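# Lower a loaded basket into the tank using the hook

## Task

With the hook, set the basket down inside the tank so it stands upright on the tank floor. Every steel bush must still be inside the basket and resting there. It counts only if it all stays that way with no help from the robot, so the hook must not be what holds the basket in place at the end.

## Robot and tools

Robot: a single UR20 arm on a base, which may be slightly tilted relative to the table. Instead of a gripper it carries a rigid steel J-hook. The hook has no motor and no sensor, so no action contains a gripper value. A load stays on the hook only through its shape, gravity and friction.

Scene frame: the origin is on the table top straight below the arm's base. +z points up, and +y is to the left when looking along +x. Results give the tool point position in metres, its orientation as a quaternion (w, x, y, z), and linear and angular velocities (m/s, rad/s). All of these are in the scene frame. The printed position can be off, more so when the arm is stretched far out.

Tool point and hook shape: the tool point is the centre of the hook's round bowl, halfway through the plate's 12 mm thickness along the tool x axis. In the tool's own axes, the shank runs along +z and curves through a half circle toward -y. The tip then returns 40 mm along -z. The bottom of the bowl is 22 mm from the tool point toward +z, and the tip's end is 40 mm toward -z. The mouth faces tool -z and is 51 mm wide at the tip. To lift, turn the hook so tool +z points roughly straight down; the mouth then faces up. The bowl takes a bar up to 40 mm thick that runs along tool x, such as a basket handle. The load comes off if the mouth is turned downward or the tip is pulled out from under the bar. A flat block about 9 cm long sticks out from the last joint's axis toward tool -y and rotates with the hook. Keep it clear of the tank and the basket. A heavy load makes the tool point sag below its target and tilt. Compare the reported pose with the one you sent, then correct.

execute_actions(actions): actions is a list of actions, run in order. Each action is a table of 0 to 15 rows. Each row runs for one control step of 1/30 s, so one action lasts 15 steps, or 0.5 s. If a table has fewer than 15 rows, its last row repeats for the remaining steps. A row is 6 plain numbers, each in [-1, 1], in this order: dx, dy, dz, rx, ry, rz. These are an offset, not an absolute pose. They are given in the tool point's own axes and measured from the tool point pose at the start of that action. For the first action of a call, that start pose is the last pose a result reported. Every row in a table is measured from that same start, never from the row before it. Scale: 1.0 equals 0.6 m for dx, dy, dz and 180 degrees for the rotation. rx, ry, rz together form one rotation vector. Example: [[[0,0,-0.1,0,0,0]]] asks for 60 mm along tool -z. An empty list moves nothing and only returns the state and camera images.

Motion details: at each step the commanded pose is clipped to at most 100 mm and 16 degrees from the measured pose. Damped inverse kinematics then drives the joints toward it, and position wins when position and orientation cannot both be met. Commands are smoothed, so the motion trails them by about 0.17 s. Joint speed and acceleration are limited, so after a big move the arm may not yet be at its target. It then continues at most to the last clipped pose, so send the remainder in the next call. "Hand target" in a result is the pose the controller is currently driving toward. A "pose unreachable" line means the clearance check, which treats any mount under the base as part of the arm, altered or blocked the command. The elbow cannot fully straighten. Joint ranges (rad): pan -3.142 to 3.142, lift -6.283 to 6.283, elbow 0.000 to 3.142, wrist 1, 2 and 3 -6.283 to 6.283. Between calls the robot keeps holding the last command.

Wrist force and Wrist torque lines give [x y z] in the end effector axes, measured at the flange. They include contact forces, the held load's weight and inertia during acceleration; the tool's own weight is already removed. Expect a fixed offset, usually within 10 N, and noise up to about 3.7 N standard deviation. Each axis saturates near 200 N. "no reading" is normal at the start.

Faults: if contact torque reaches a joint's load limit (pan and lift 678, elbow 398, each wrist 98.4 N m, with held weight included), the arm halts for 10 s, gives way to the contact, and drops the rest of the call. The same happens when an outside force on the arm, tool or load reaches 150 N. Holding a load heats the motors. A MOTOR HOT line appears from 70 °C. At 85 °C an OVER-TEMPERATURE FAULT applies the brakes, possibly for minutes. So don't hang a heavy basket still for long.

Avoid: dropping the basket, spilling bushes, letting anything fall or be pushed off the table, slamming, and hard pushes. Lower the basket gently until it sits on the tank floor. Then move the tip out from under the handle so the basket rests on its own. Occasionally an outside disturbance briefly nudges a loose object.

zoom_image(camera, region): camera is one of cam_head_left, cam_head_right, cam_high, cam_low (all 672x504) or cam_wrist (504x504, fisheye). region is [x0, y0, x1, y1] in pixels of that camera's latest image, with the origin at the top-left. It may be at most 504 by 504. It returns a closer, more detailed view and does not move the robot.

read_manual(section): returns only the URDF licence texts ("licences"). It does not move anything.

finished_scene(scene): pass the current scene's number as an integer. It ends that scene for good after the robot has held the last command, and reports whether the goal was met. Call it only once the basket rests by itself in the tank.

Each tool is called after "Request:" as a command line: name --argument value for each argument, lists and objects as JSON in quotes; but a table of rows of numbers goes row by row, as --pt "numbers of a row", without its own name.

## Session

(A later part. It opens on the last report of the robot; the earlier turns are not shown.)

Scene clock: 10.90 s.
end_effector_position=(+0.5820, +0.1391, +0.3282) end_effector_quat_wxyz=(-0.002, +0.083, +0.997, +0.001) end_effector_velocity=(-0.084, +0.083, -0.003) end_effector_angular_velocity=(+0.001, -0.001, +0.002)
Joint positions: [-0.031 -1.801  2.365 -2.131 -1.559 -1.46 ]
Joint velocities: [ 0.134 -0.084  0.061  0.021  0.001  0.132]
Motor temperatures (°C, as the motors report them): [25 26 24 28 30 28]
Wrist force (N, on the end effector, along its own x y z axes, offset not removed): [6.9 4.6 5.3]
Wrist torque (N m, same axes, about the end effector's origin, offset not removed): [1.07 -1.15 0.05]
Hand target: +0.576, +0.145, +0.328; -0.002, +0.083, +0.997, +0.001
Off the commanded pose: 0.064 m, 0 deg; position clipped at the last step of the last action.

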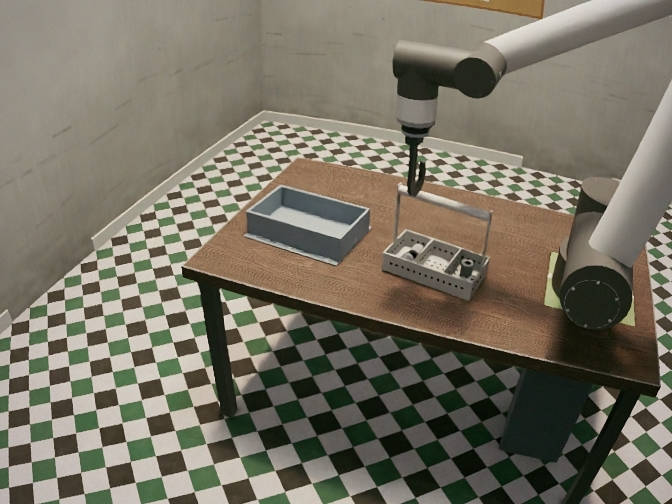

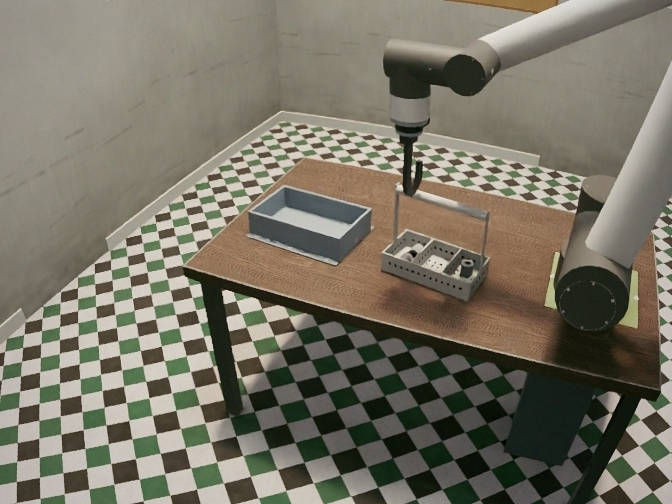

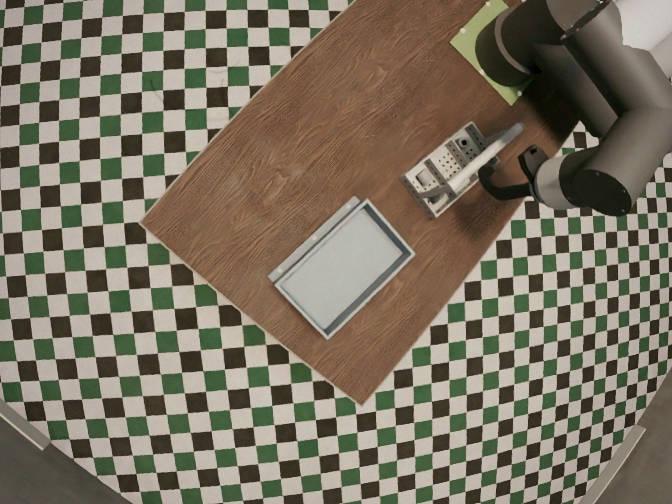

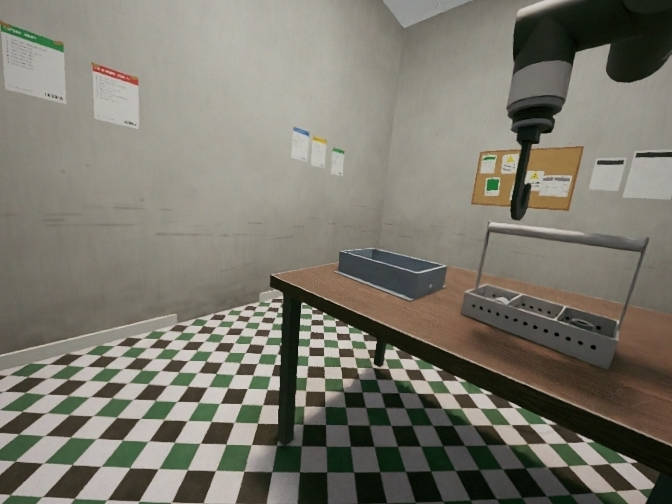

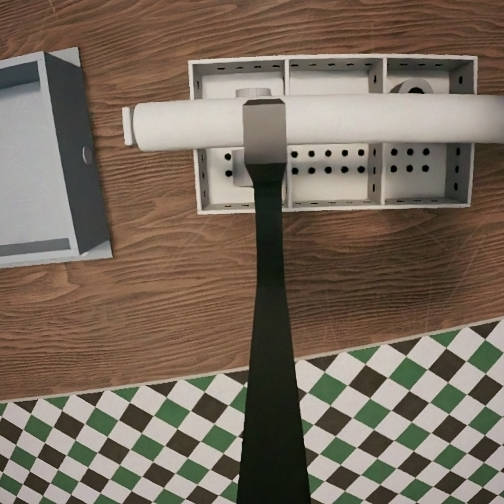

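Request:
execute_actions --actions '[]'

Request:
execute_actions --actions '[]'

Scene clock: 11.00 s.
end_effector_position=(+0.5774, +0.1436, +0.3281) end_effector_quat_wxyz=(-0.002, +0.083, +0.997, +0.001) end_effector_velocity=(-0.021, +0.022, -0.000) end_effector_angular_velocity=(+0.000, -0.000, +0.000)
Joint positions: [-0.024 -1.806  2.368 -2.13  -1.559 -1.453]
Joint velocities: [ 0.036 -0.021  0.014  0.006  0.     0.036]
Motor temperatures (°C, as the motors report them): [25 26 24 28 30 28]
Wrist force (N, on the end effector, along its own x y z axes, offset not removed): [3.9 2.8 3.6]
Wrist torque (N m, same axes, about the end effector's origin, offset not removed): [0.83 -0.81 0.17]
Hand target: +0.576, +0.145, +0.328; -0.002, +0.083, +0.997, +0.001
Off the commanded pose: 0.058 m, 0 deg; position clipped at the last step of the last action.

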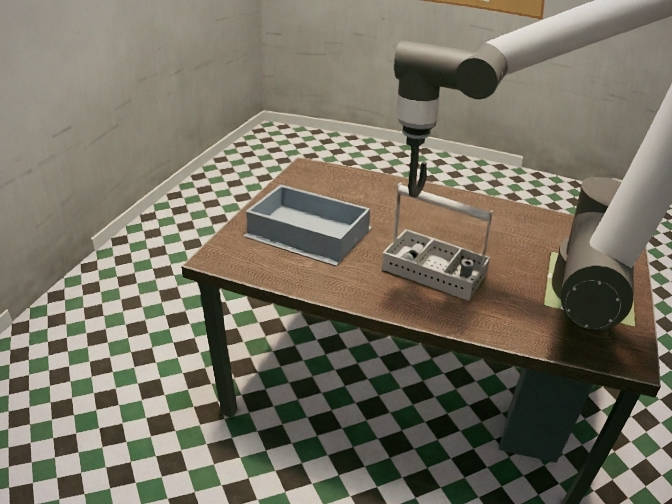

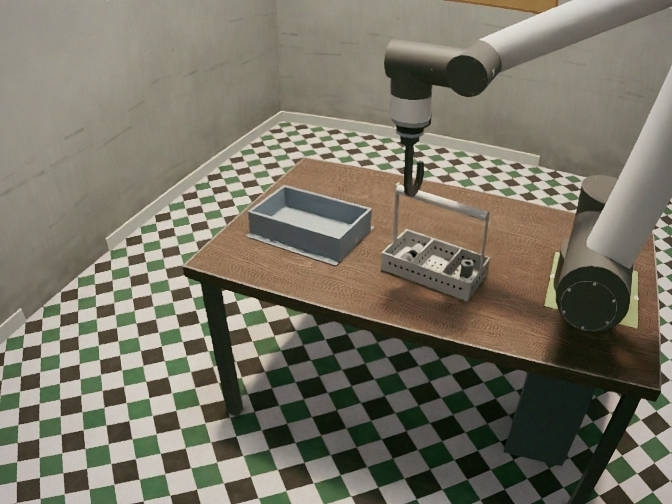

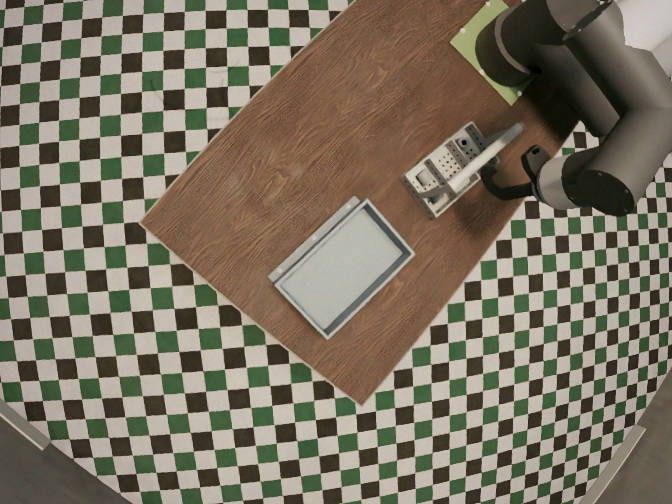

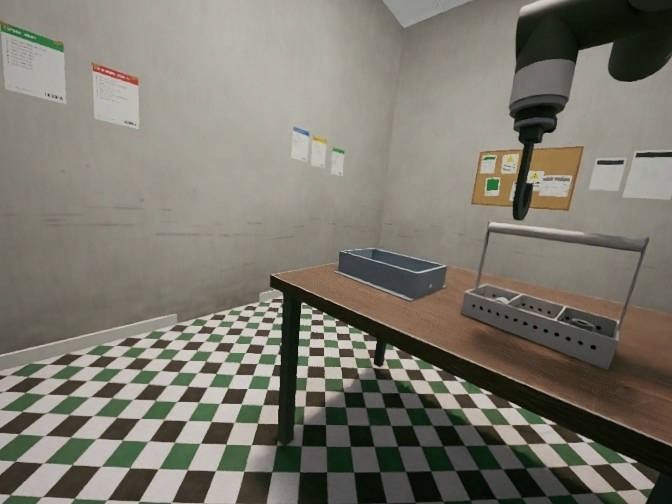

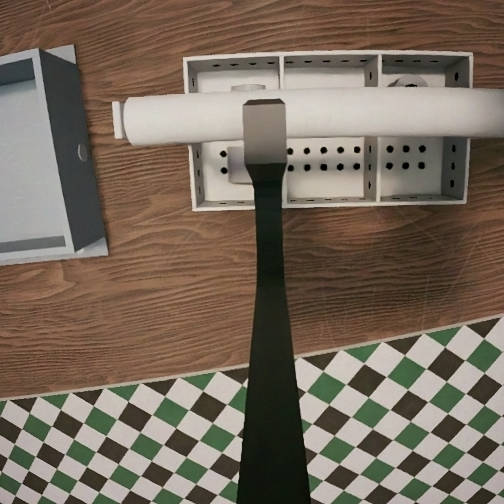

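Scene clock: 11.00 s.
end_effector_position=(+0.5774, +0.1436, +0.3281) end_effector_quat_wxyz=(-0.002, +0.083, +0.997, +0.001) end_effector_velocity=(-0.021, +0.022, -0.000) end_effector_angular_velocity=(+0.000, -0.000, +0.000)
Joint positions: [-0.024 -1.806  2.368 -2.13  -1.559 -1.453]
Joint velocities: [ 0.036 -0.021  0.014  0.006  0.     0.036]
Motor temperatures (°C, as the motors report them): [25 26 24 28 30 28]
Wrist force (N, on the end effector, along its own x y z axes, offset not removed): [3.9 2.8 3.6]
Wrist torque (N m, same axes, about the end effector's origin, offset not removed): [0.83 -0.81 0.17]
Hand target: +0.576, +0.145, +0.328; -0.002, +0.083, +0.997, +0.001
Off the commanded pose: 0.058 m, 0 deg; position clipped at the last step of the last action.

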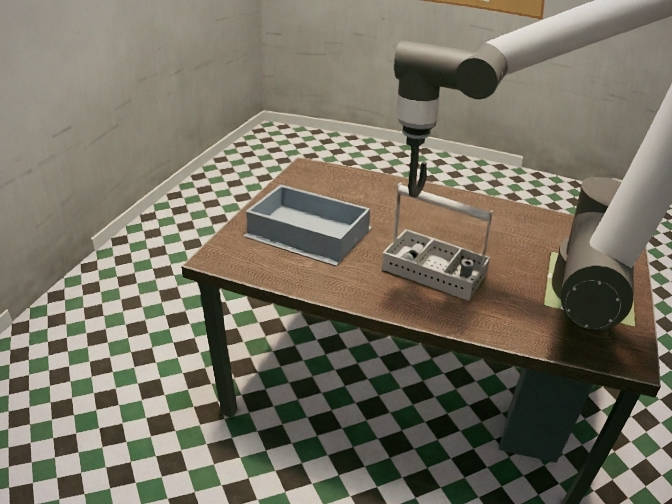

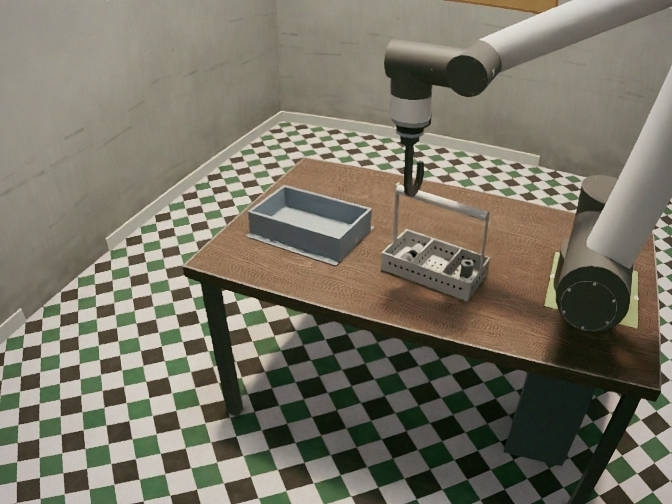

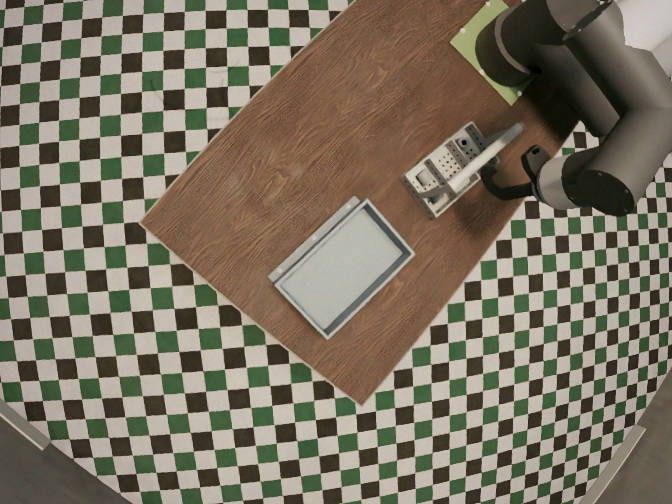

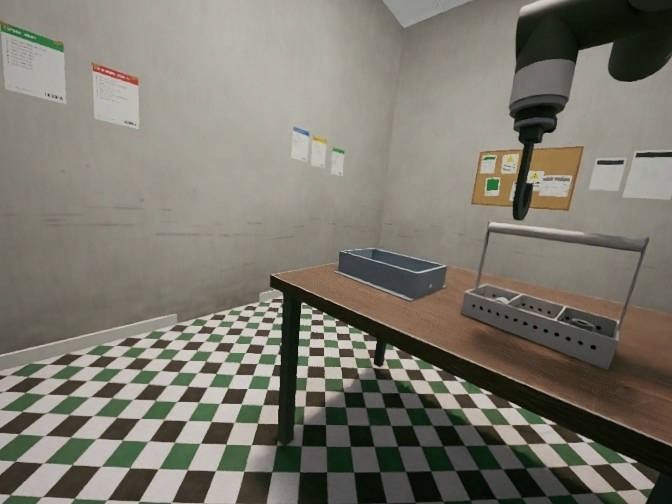

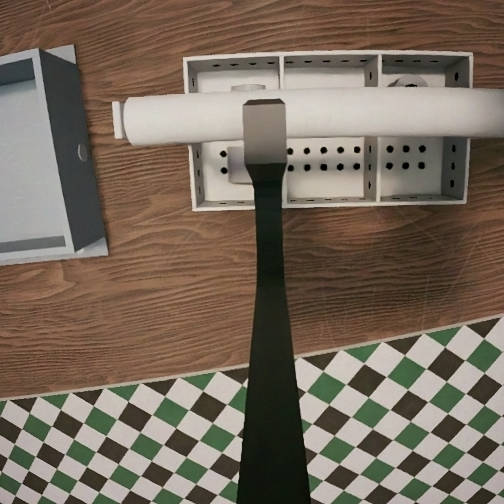

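Request:
zoom_image --camera "cam_wrist" --region '[90, 20, 504, 240]'

Region (90, 20, 504, 240) of cam_wrist's 504x504 image, scaled by 1.217, with more detail than that image has; it fills the top 268 rows of this view, and the rest is white.

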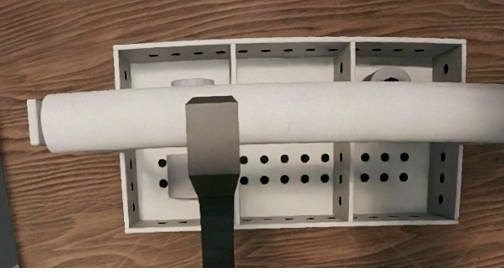

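Request:
zoom_image --camera "cam_wrist" --region '[180, 40, 340, 220]'

Request:
zoom_image --camera "cam_head_left" --region '[370, 120, 510, 300]'

Region (180, 40, 340, 220) of cam_wrist's 504x504 image, scaled by 2.800, with more detail than that image has.

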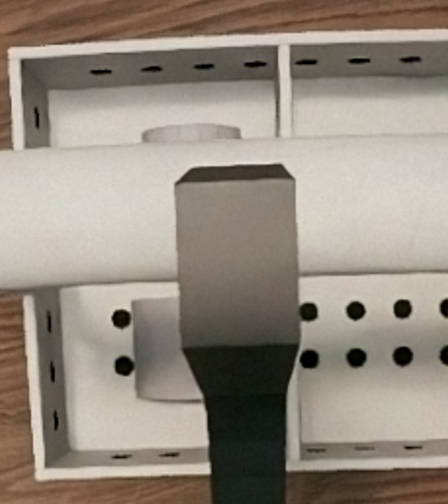

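Region (370, 120, 510, 300) of cam_head_left's 672x504 image, scaled by 2.800, with more detail than that image has.

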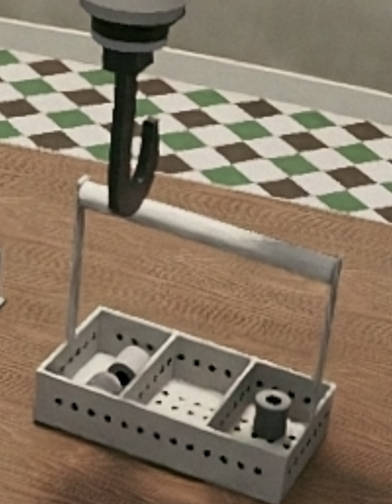

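Request:
execute_actions --actions '[[[0.0033,0.0100,0,0,0,-0.001],[0.0100,0.0217,0,0,0,-0.002],[0.0200,0.0317,0.0033,0,0,-0.003],[0.0317,0.0367,0.0133,0,0,-0.0045],[0.0450,0.0367,0.0300,0,0,-0.006],[0.0583,0.0367,0.0517,0,0,-0.0075],[0.0717,0.0367,0.0767,0,0,-0.009],[0.0850,0.0367,0.1033,0,0,-0.0102],[0.0950,0.0367,0.1300,0,0,-0.0112],[0.1033,0.0367,0.1567,0,0,-0.012],[0.1083,0.0367,0.1817,0,0,-0.0124],[0.1117,0.0367,0.2033,0,0,-0.0124],[0.1117,0.0367,0.2217,0,0,-0.0124],[0.1117,0.0367,0.2350,0,0,-0.0124],[0.1117,0.0367,0.2417,0,0,-0.0124]]]'

Request:
execute_actions --actions '[]'

Request:
execute_actions --actions '[]'

Scene clock: 15.93 s.
end_effector_position=(+0.5129, +0.1750, +0.2206) end_effector_quat_wxyz=(-0.007, +0.065, +0.998, +0.001) end_effector_velocity=(-0.069, +0.013, -0.331) end_effector_angular_velocity=(+0.002, -0.002, +0.029)
Joint positions: [ 0.033 -1.762  2.522 -2.319 -1.558 -1.434]
Joint velocities: [ 0.03   0.363  0.377 -0.742  0.002  0.001]
Motor temperatures (°C, as the motors report them): [25 26 24 28 30 28]
Wrist force (N, on the end effector, along its own x y z axes, offset not removed): [7.0 4.5 8.1]
Wrist torque (N m, same axes, about the end effector's origin, offset not removed): [1.40 -1.23 0.04]
Hand target: +0.509, +0.176, +0.189; -0.004, +0.064, +0.998, +0.002
Off the commanded pose: 0.037 m, 1 deg.

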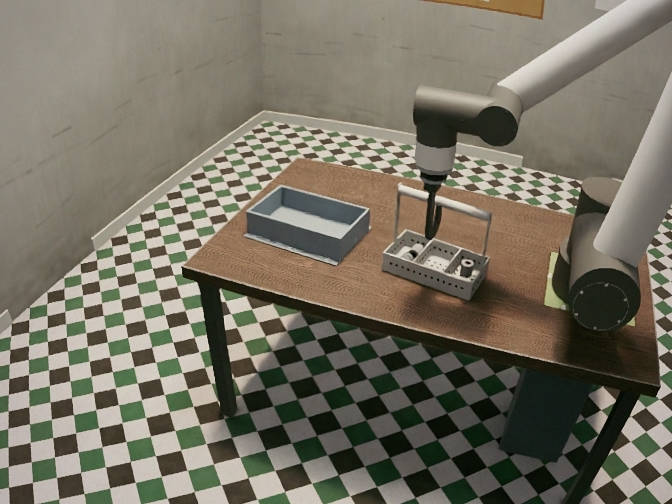

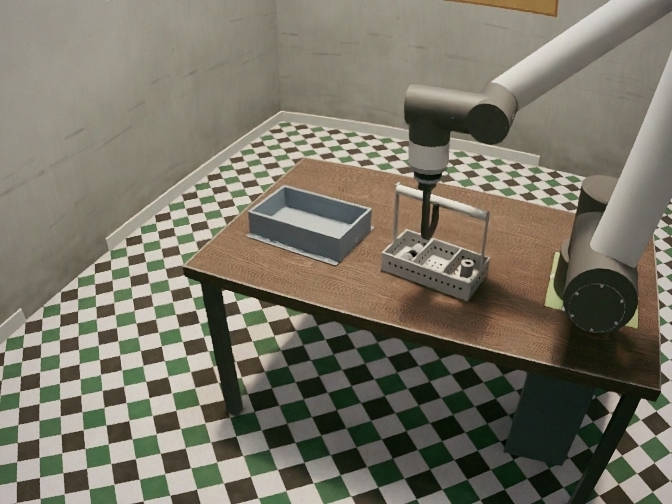

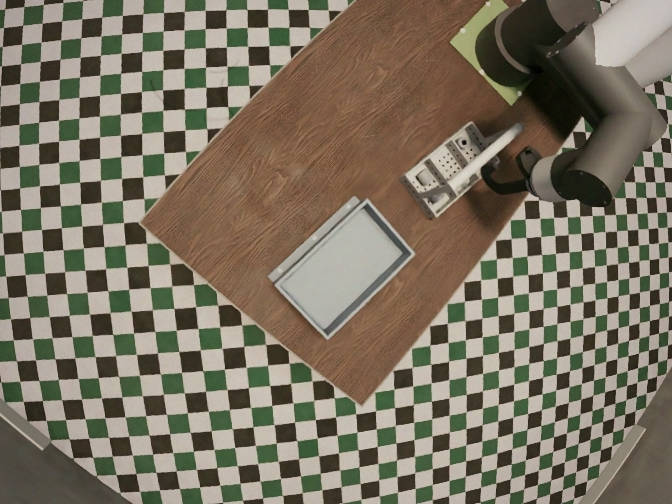

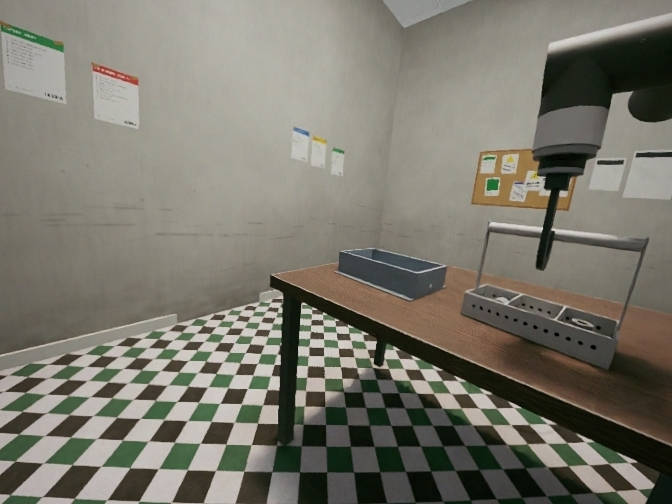

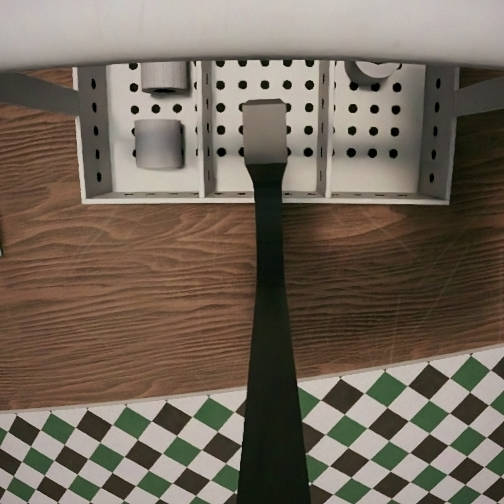

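Scene clock: 15.93 s.
end_effector_position=(+0.5129, +0.1750, +0.2206) end_effector_quat_wxyz=(-0.007, +0.065, +0.998, +0.001) end_effector_velocity=(-0.069, +0.013, -0.331) end_effector_angular_velocity=(+0.002, -0.002, +0.029)
Joint positions: [ 0.033 -1.762  2.522 -2.319 -1.558 -1.434]
Joint velocities: [ 0.03   0.363  0.377 -0.742  0.002  0.001]
Motor temperatures (°C, as the motors report them): [25 26 24 28 30 28]
Wrist force (N, on the end effector, along its own x y z axes, offset not removed): [7.0 4.5 8.1]
Wrist torque (N m, same axes, about the end effector's origin, offset not removed): [1.40 -1.23 0.04]
Hand target: +0.509, +0.176, +0.189; -0.004, +0.064, +0.998, +0.002
Off the commanded pose: 0.037 m, 1 deg.

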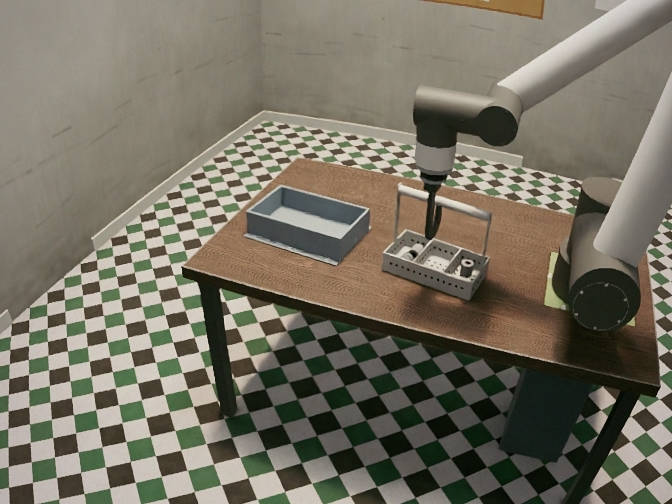

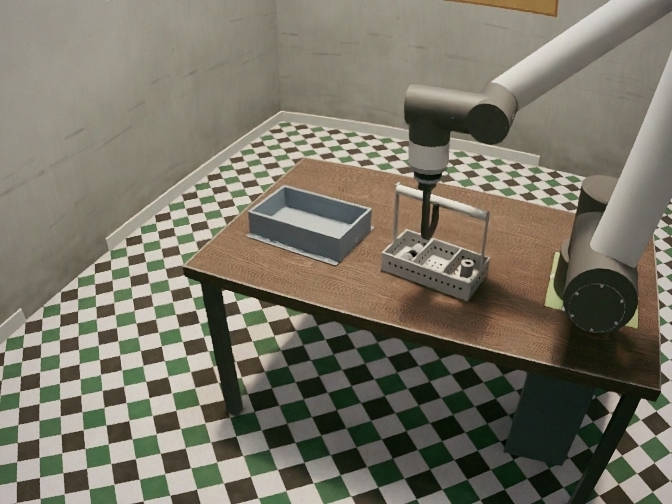

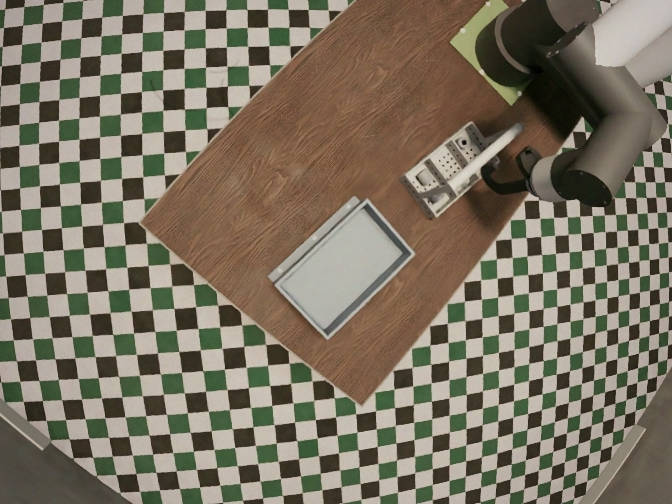

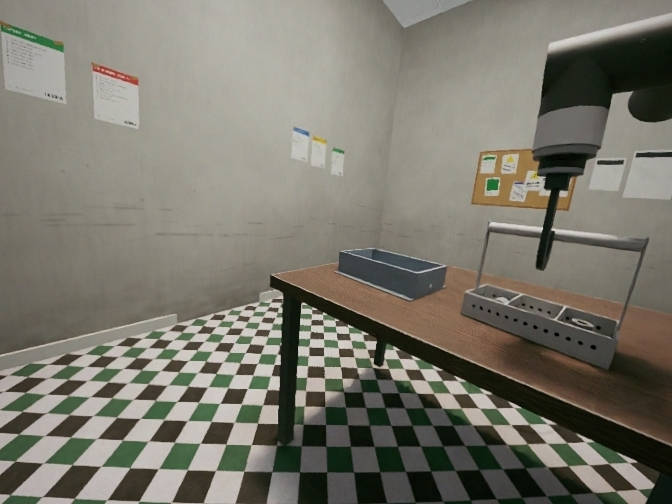

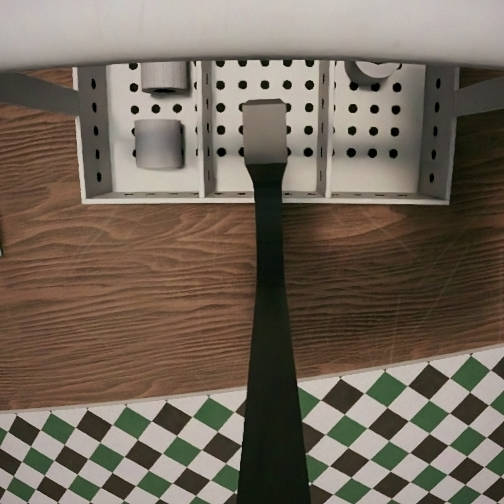

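Scene clock: 15.93 s.
end_effector_position=(+0.5129, +0.1750, +0.2206) end_effector_quat_wxyz=(-0.007, +0.065, +0.998, +0.001) end_effector_velocity=(-0.069, +0.013, -0.331) end_effector_angular_velocity=(+0.002, -0.002, +0.029)
Joint positions: [ 0.033 -1.762  2.522 -2.319 -1.558 -1.434]
Joint velocities: [ 0.03   0.363  0.377 -0.742  0.002  0.001]
Motor temperatures (°C, as the motors report them): [25 26 24 28 30 28]
Wrist force (N, on the end effector, along its own x y z axes, offset not removed): [7.0 4.5 8.1]
Wrist torque (N m, same axes, about the end effector's origin, offset not removed): [1.40 -1.23 0.04]
Hand target: +0.509, +0.176, +0.189; -0.004, +0.064, +0.998, +0.002
Off the commanded pose: 0.037 m, 1 deg.

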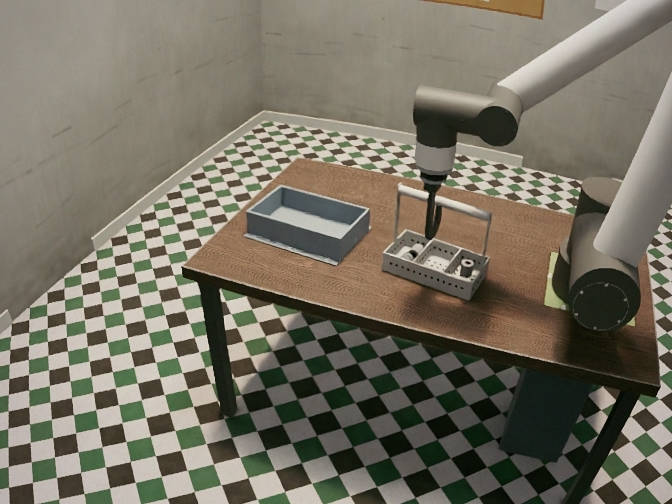

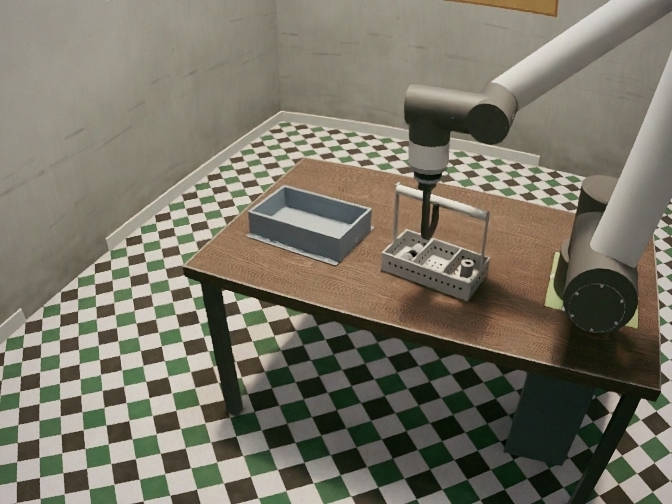

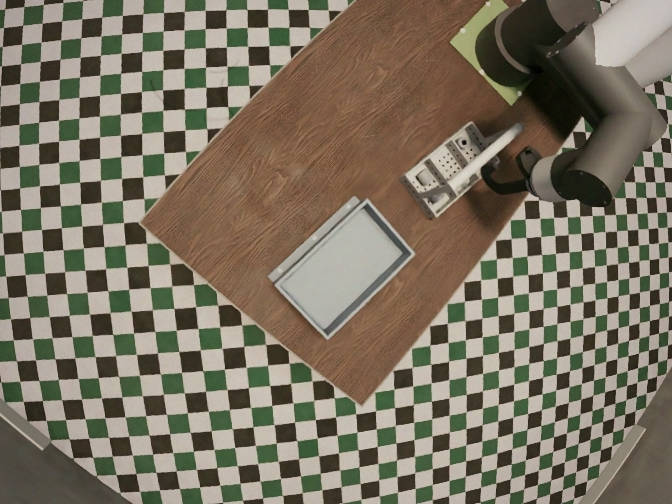

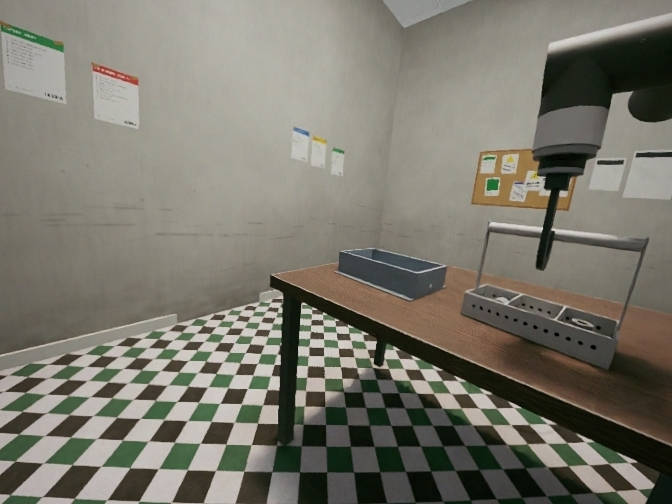

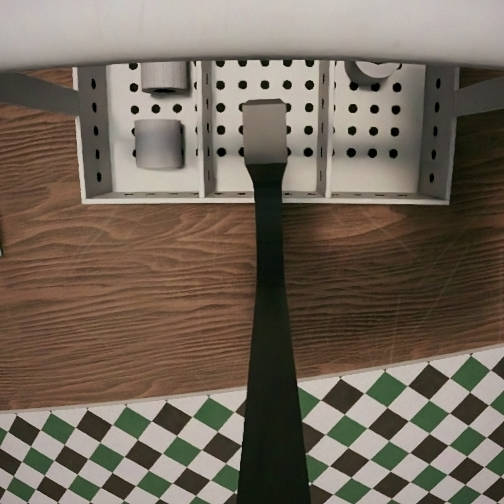

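Request:
execute_actions --actions '[]'

Scene clock: 16.50 s.
end_effector_position=(+0.5093, +0.1761, +0.1889) end_effector_quat_wxyz=(-0.004, +0.064, +0.998, +0.002) end_effector_velocity=(-0.000, -0.000, -0.001) end_effector_angular_velocity=(+0.001, +0.000, -0.002)
Joint positions: [ 0.036 -1.721  2.557 -2.399 -1.558 -1.433]
Joint velocities: [-0.001  0.001  0.001 -0.002  0.001  0.001]
Motor temperatures (°C, as the motors report them): [25 26 24 28 30 28]
Wrist force (N, on the end effector, along its own x y z axes, offset not removed): [3.9 3.2 5.0]
Wrist torque (N m, same axes, about the end effector's origin, offset not removed): [0.98 -0.76 0.20]
Hand target: +0.509, +0.176, +0.189; -0.004, +0.064, +0.998, +0.002
Off the commanded pose: 0.008 m, 0 deg.

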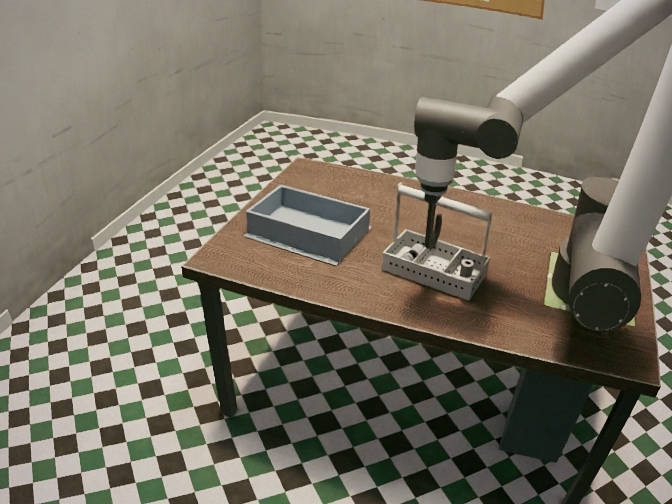

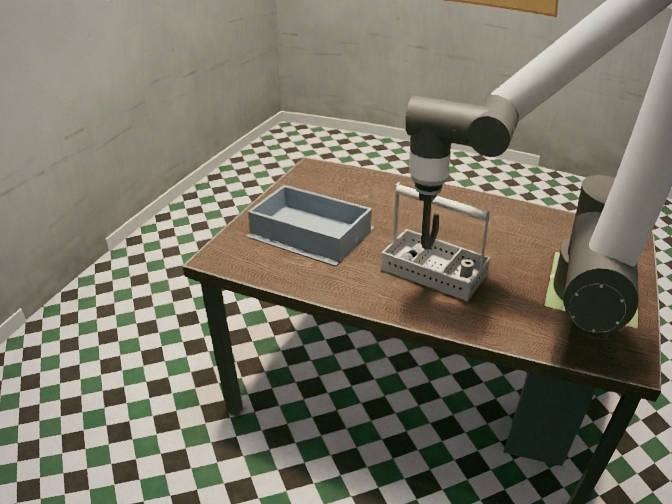

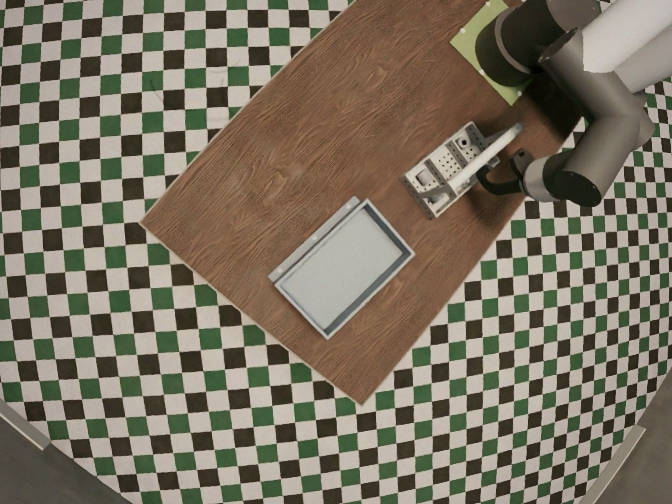

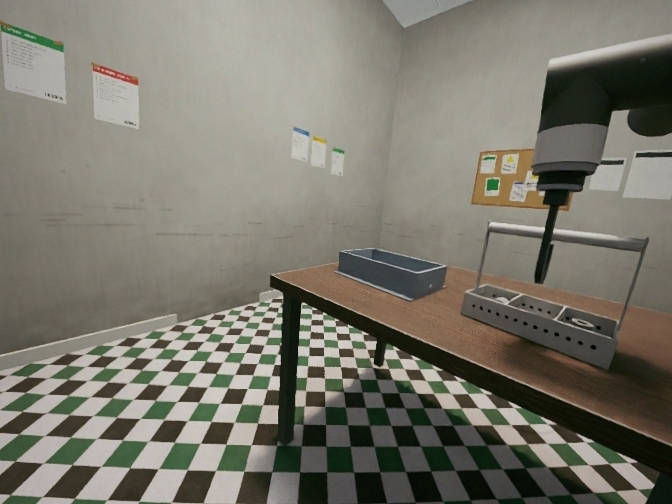

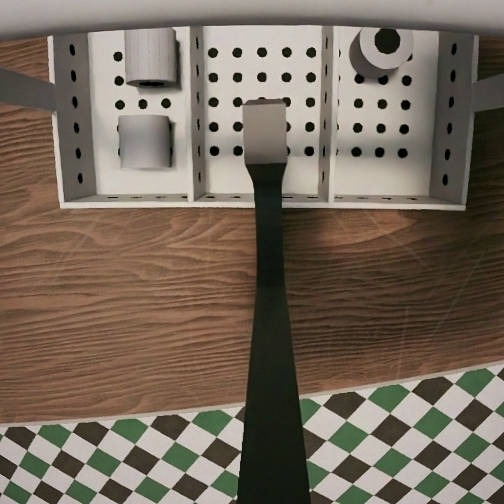

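Request:
zoom_image --camera "cam_wrist" --region '[180, 0, 350, 230]'

Request:
zoom_image --camera "cam_low" --region '[450, 150, 672, 380]'

Region (180, 0, 350, 230) of cam_wrist's 504x504 image, scaled by 2.191, with more detail than that image has; it fills the left 373 columns of this view, and the rest is white.

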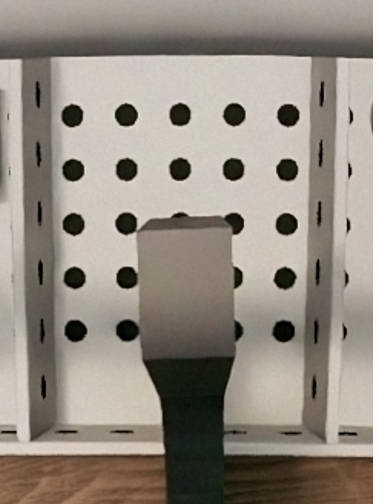

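Region (450, 150, 672, 380) of cam_low's 672x504 image, scaled by 2.191, with more detail than that image has; it fills the left 486 columns of this view, and the rest is white.

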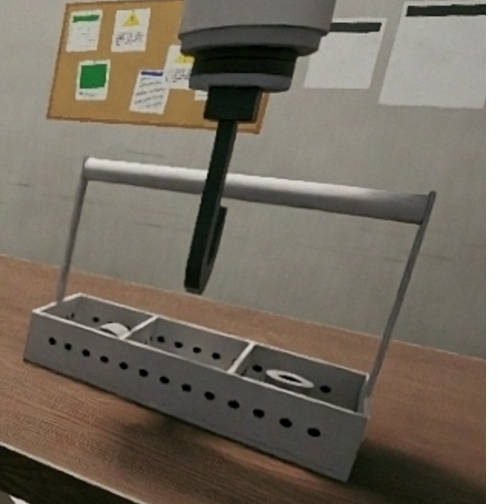

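Request:
execute_actions --actions '[[[-0.0002,-0.0037,0.0040,0,0,0],[-0.0009,-0.0142,0.0075,0,0,0],[-0.0019,-0.0304,0.010,0,0,0],[-0.0031,-0.0503,0.010,0,0,0],[-0.0044,-0.0714,0.010,0,0,0],[-0.0056,-0.0913,0.010,0,0,0],[-0.0066,-0.1074,0.010,0,0,0],[-0.0073,-0.1180,0.010,0,0,0],[-0.0075,-0.1217,0.0067,0,0,0],[-0.0075,-0.1217,-0.005,0,0,0],[-0.0075,-0.1217,-0.020,0,0,0],[-0.0075,-0.1217,-0.0383,0,0,0],[-0.0075,-0.1217,-0.0567,0,0,0],[-0.0075,-0.1217,-0.0733,0,0,0],[-0.0075,-0.1217,-0.085,0,0,0]]]'

Scene clock: 20.00 s.
end_effector_position=(+0.5061, +0.1060, +0.2093) end_effector_quat_wxyz=(-0.003, +0.064, +0.998, +0.001) end_effector_velocity=(+0.011, -0.032, +0.249) end_effector_angular_velocity=(+0.002, -0.028, +0.003)
Joint positions: [-0.103 -1.792  2.567 -2.34  -1.56  -1.57 ]
Joint velocities: [-0.072 -0.379 -0.228  0.581  0.005 -0.074]
Motor temperatures (°C, as the motors report them): [25 26 24 28 30 28]
Wrist force (N, on the end effector, along its own x y z axes, offset not removed): [2.5 0.7 5.1]
Wrist torque (N m, same axes, about the end effector's origin, offset not removed): [0.53 -0.50 0.10]
Hand target: +0.505, +0.104, +0.237; -0.003, +0.064, +0.998, +0.001
Off the commanded pose: 0.031 m, 0 deg.

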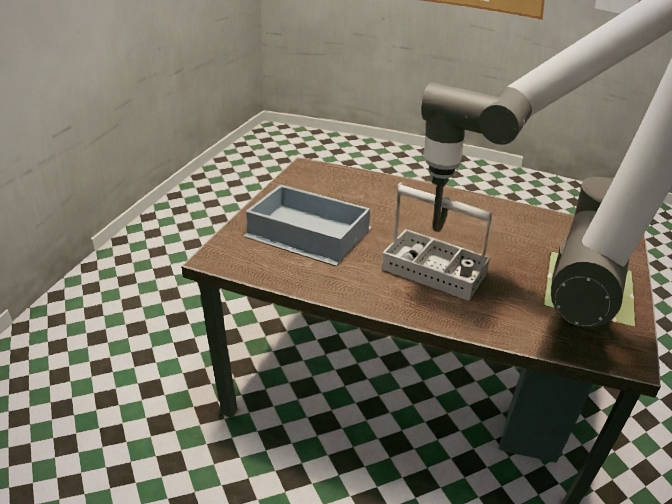

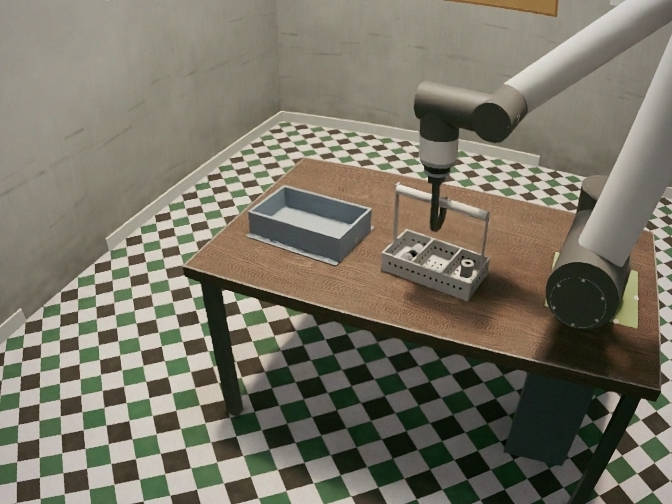

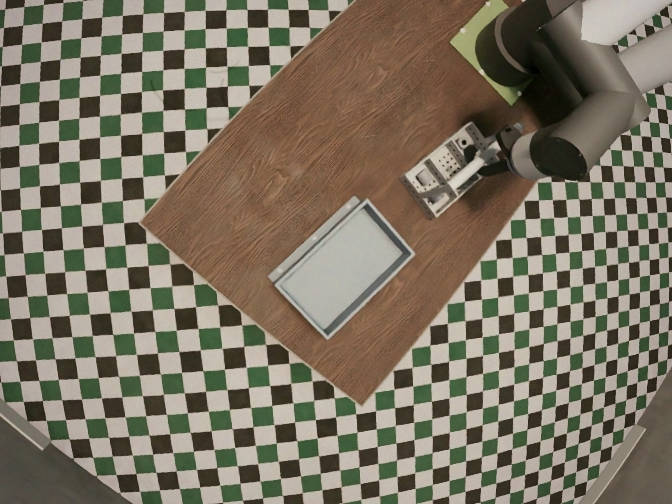

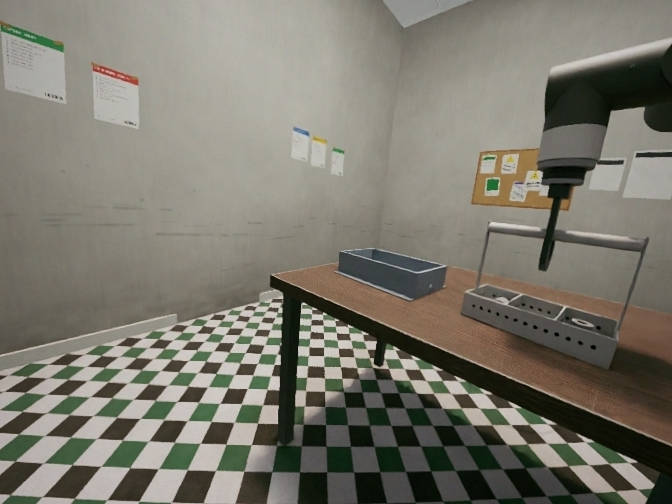

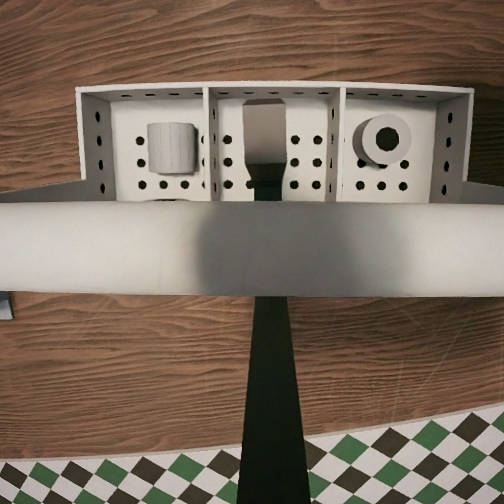

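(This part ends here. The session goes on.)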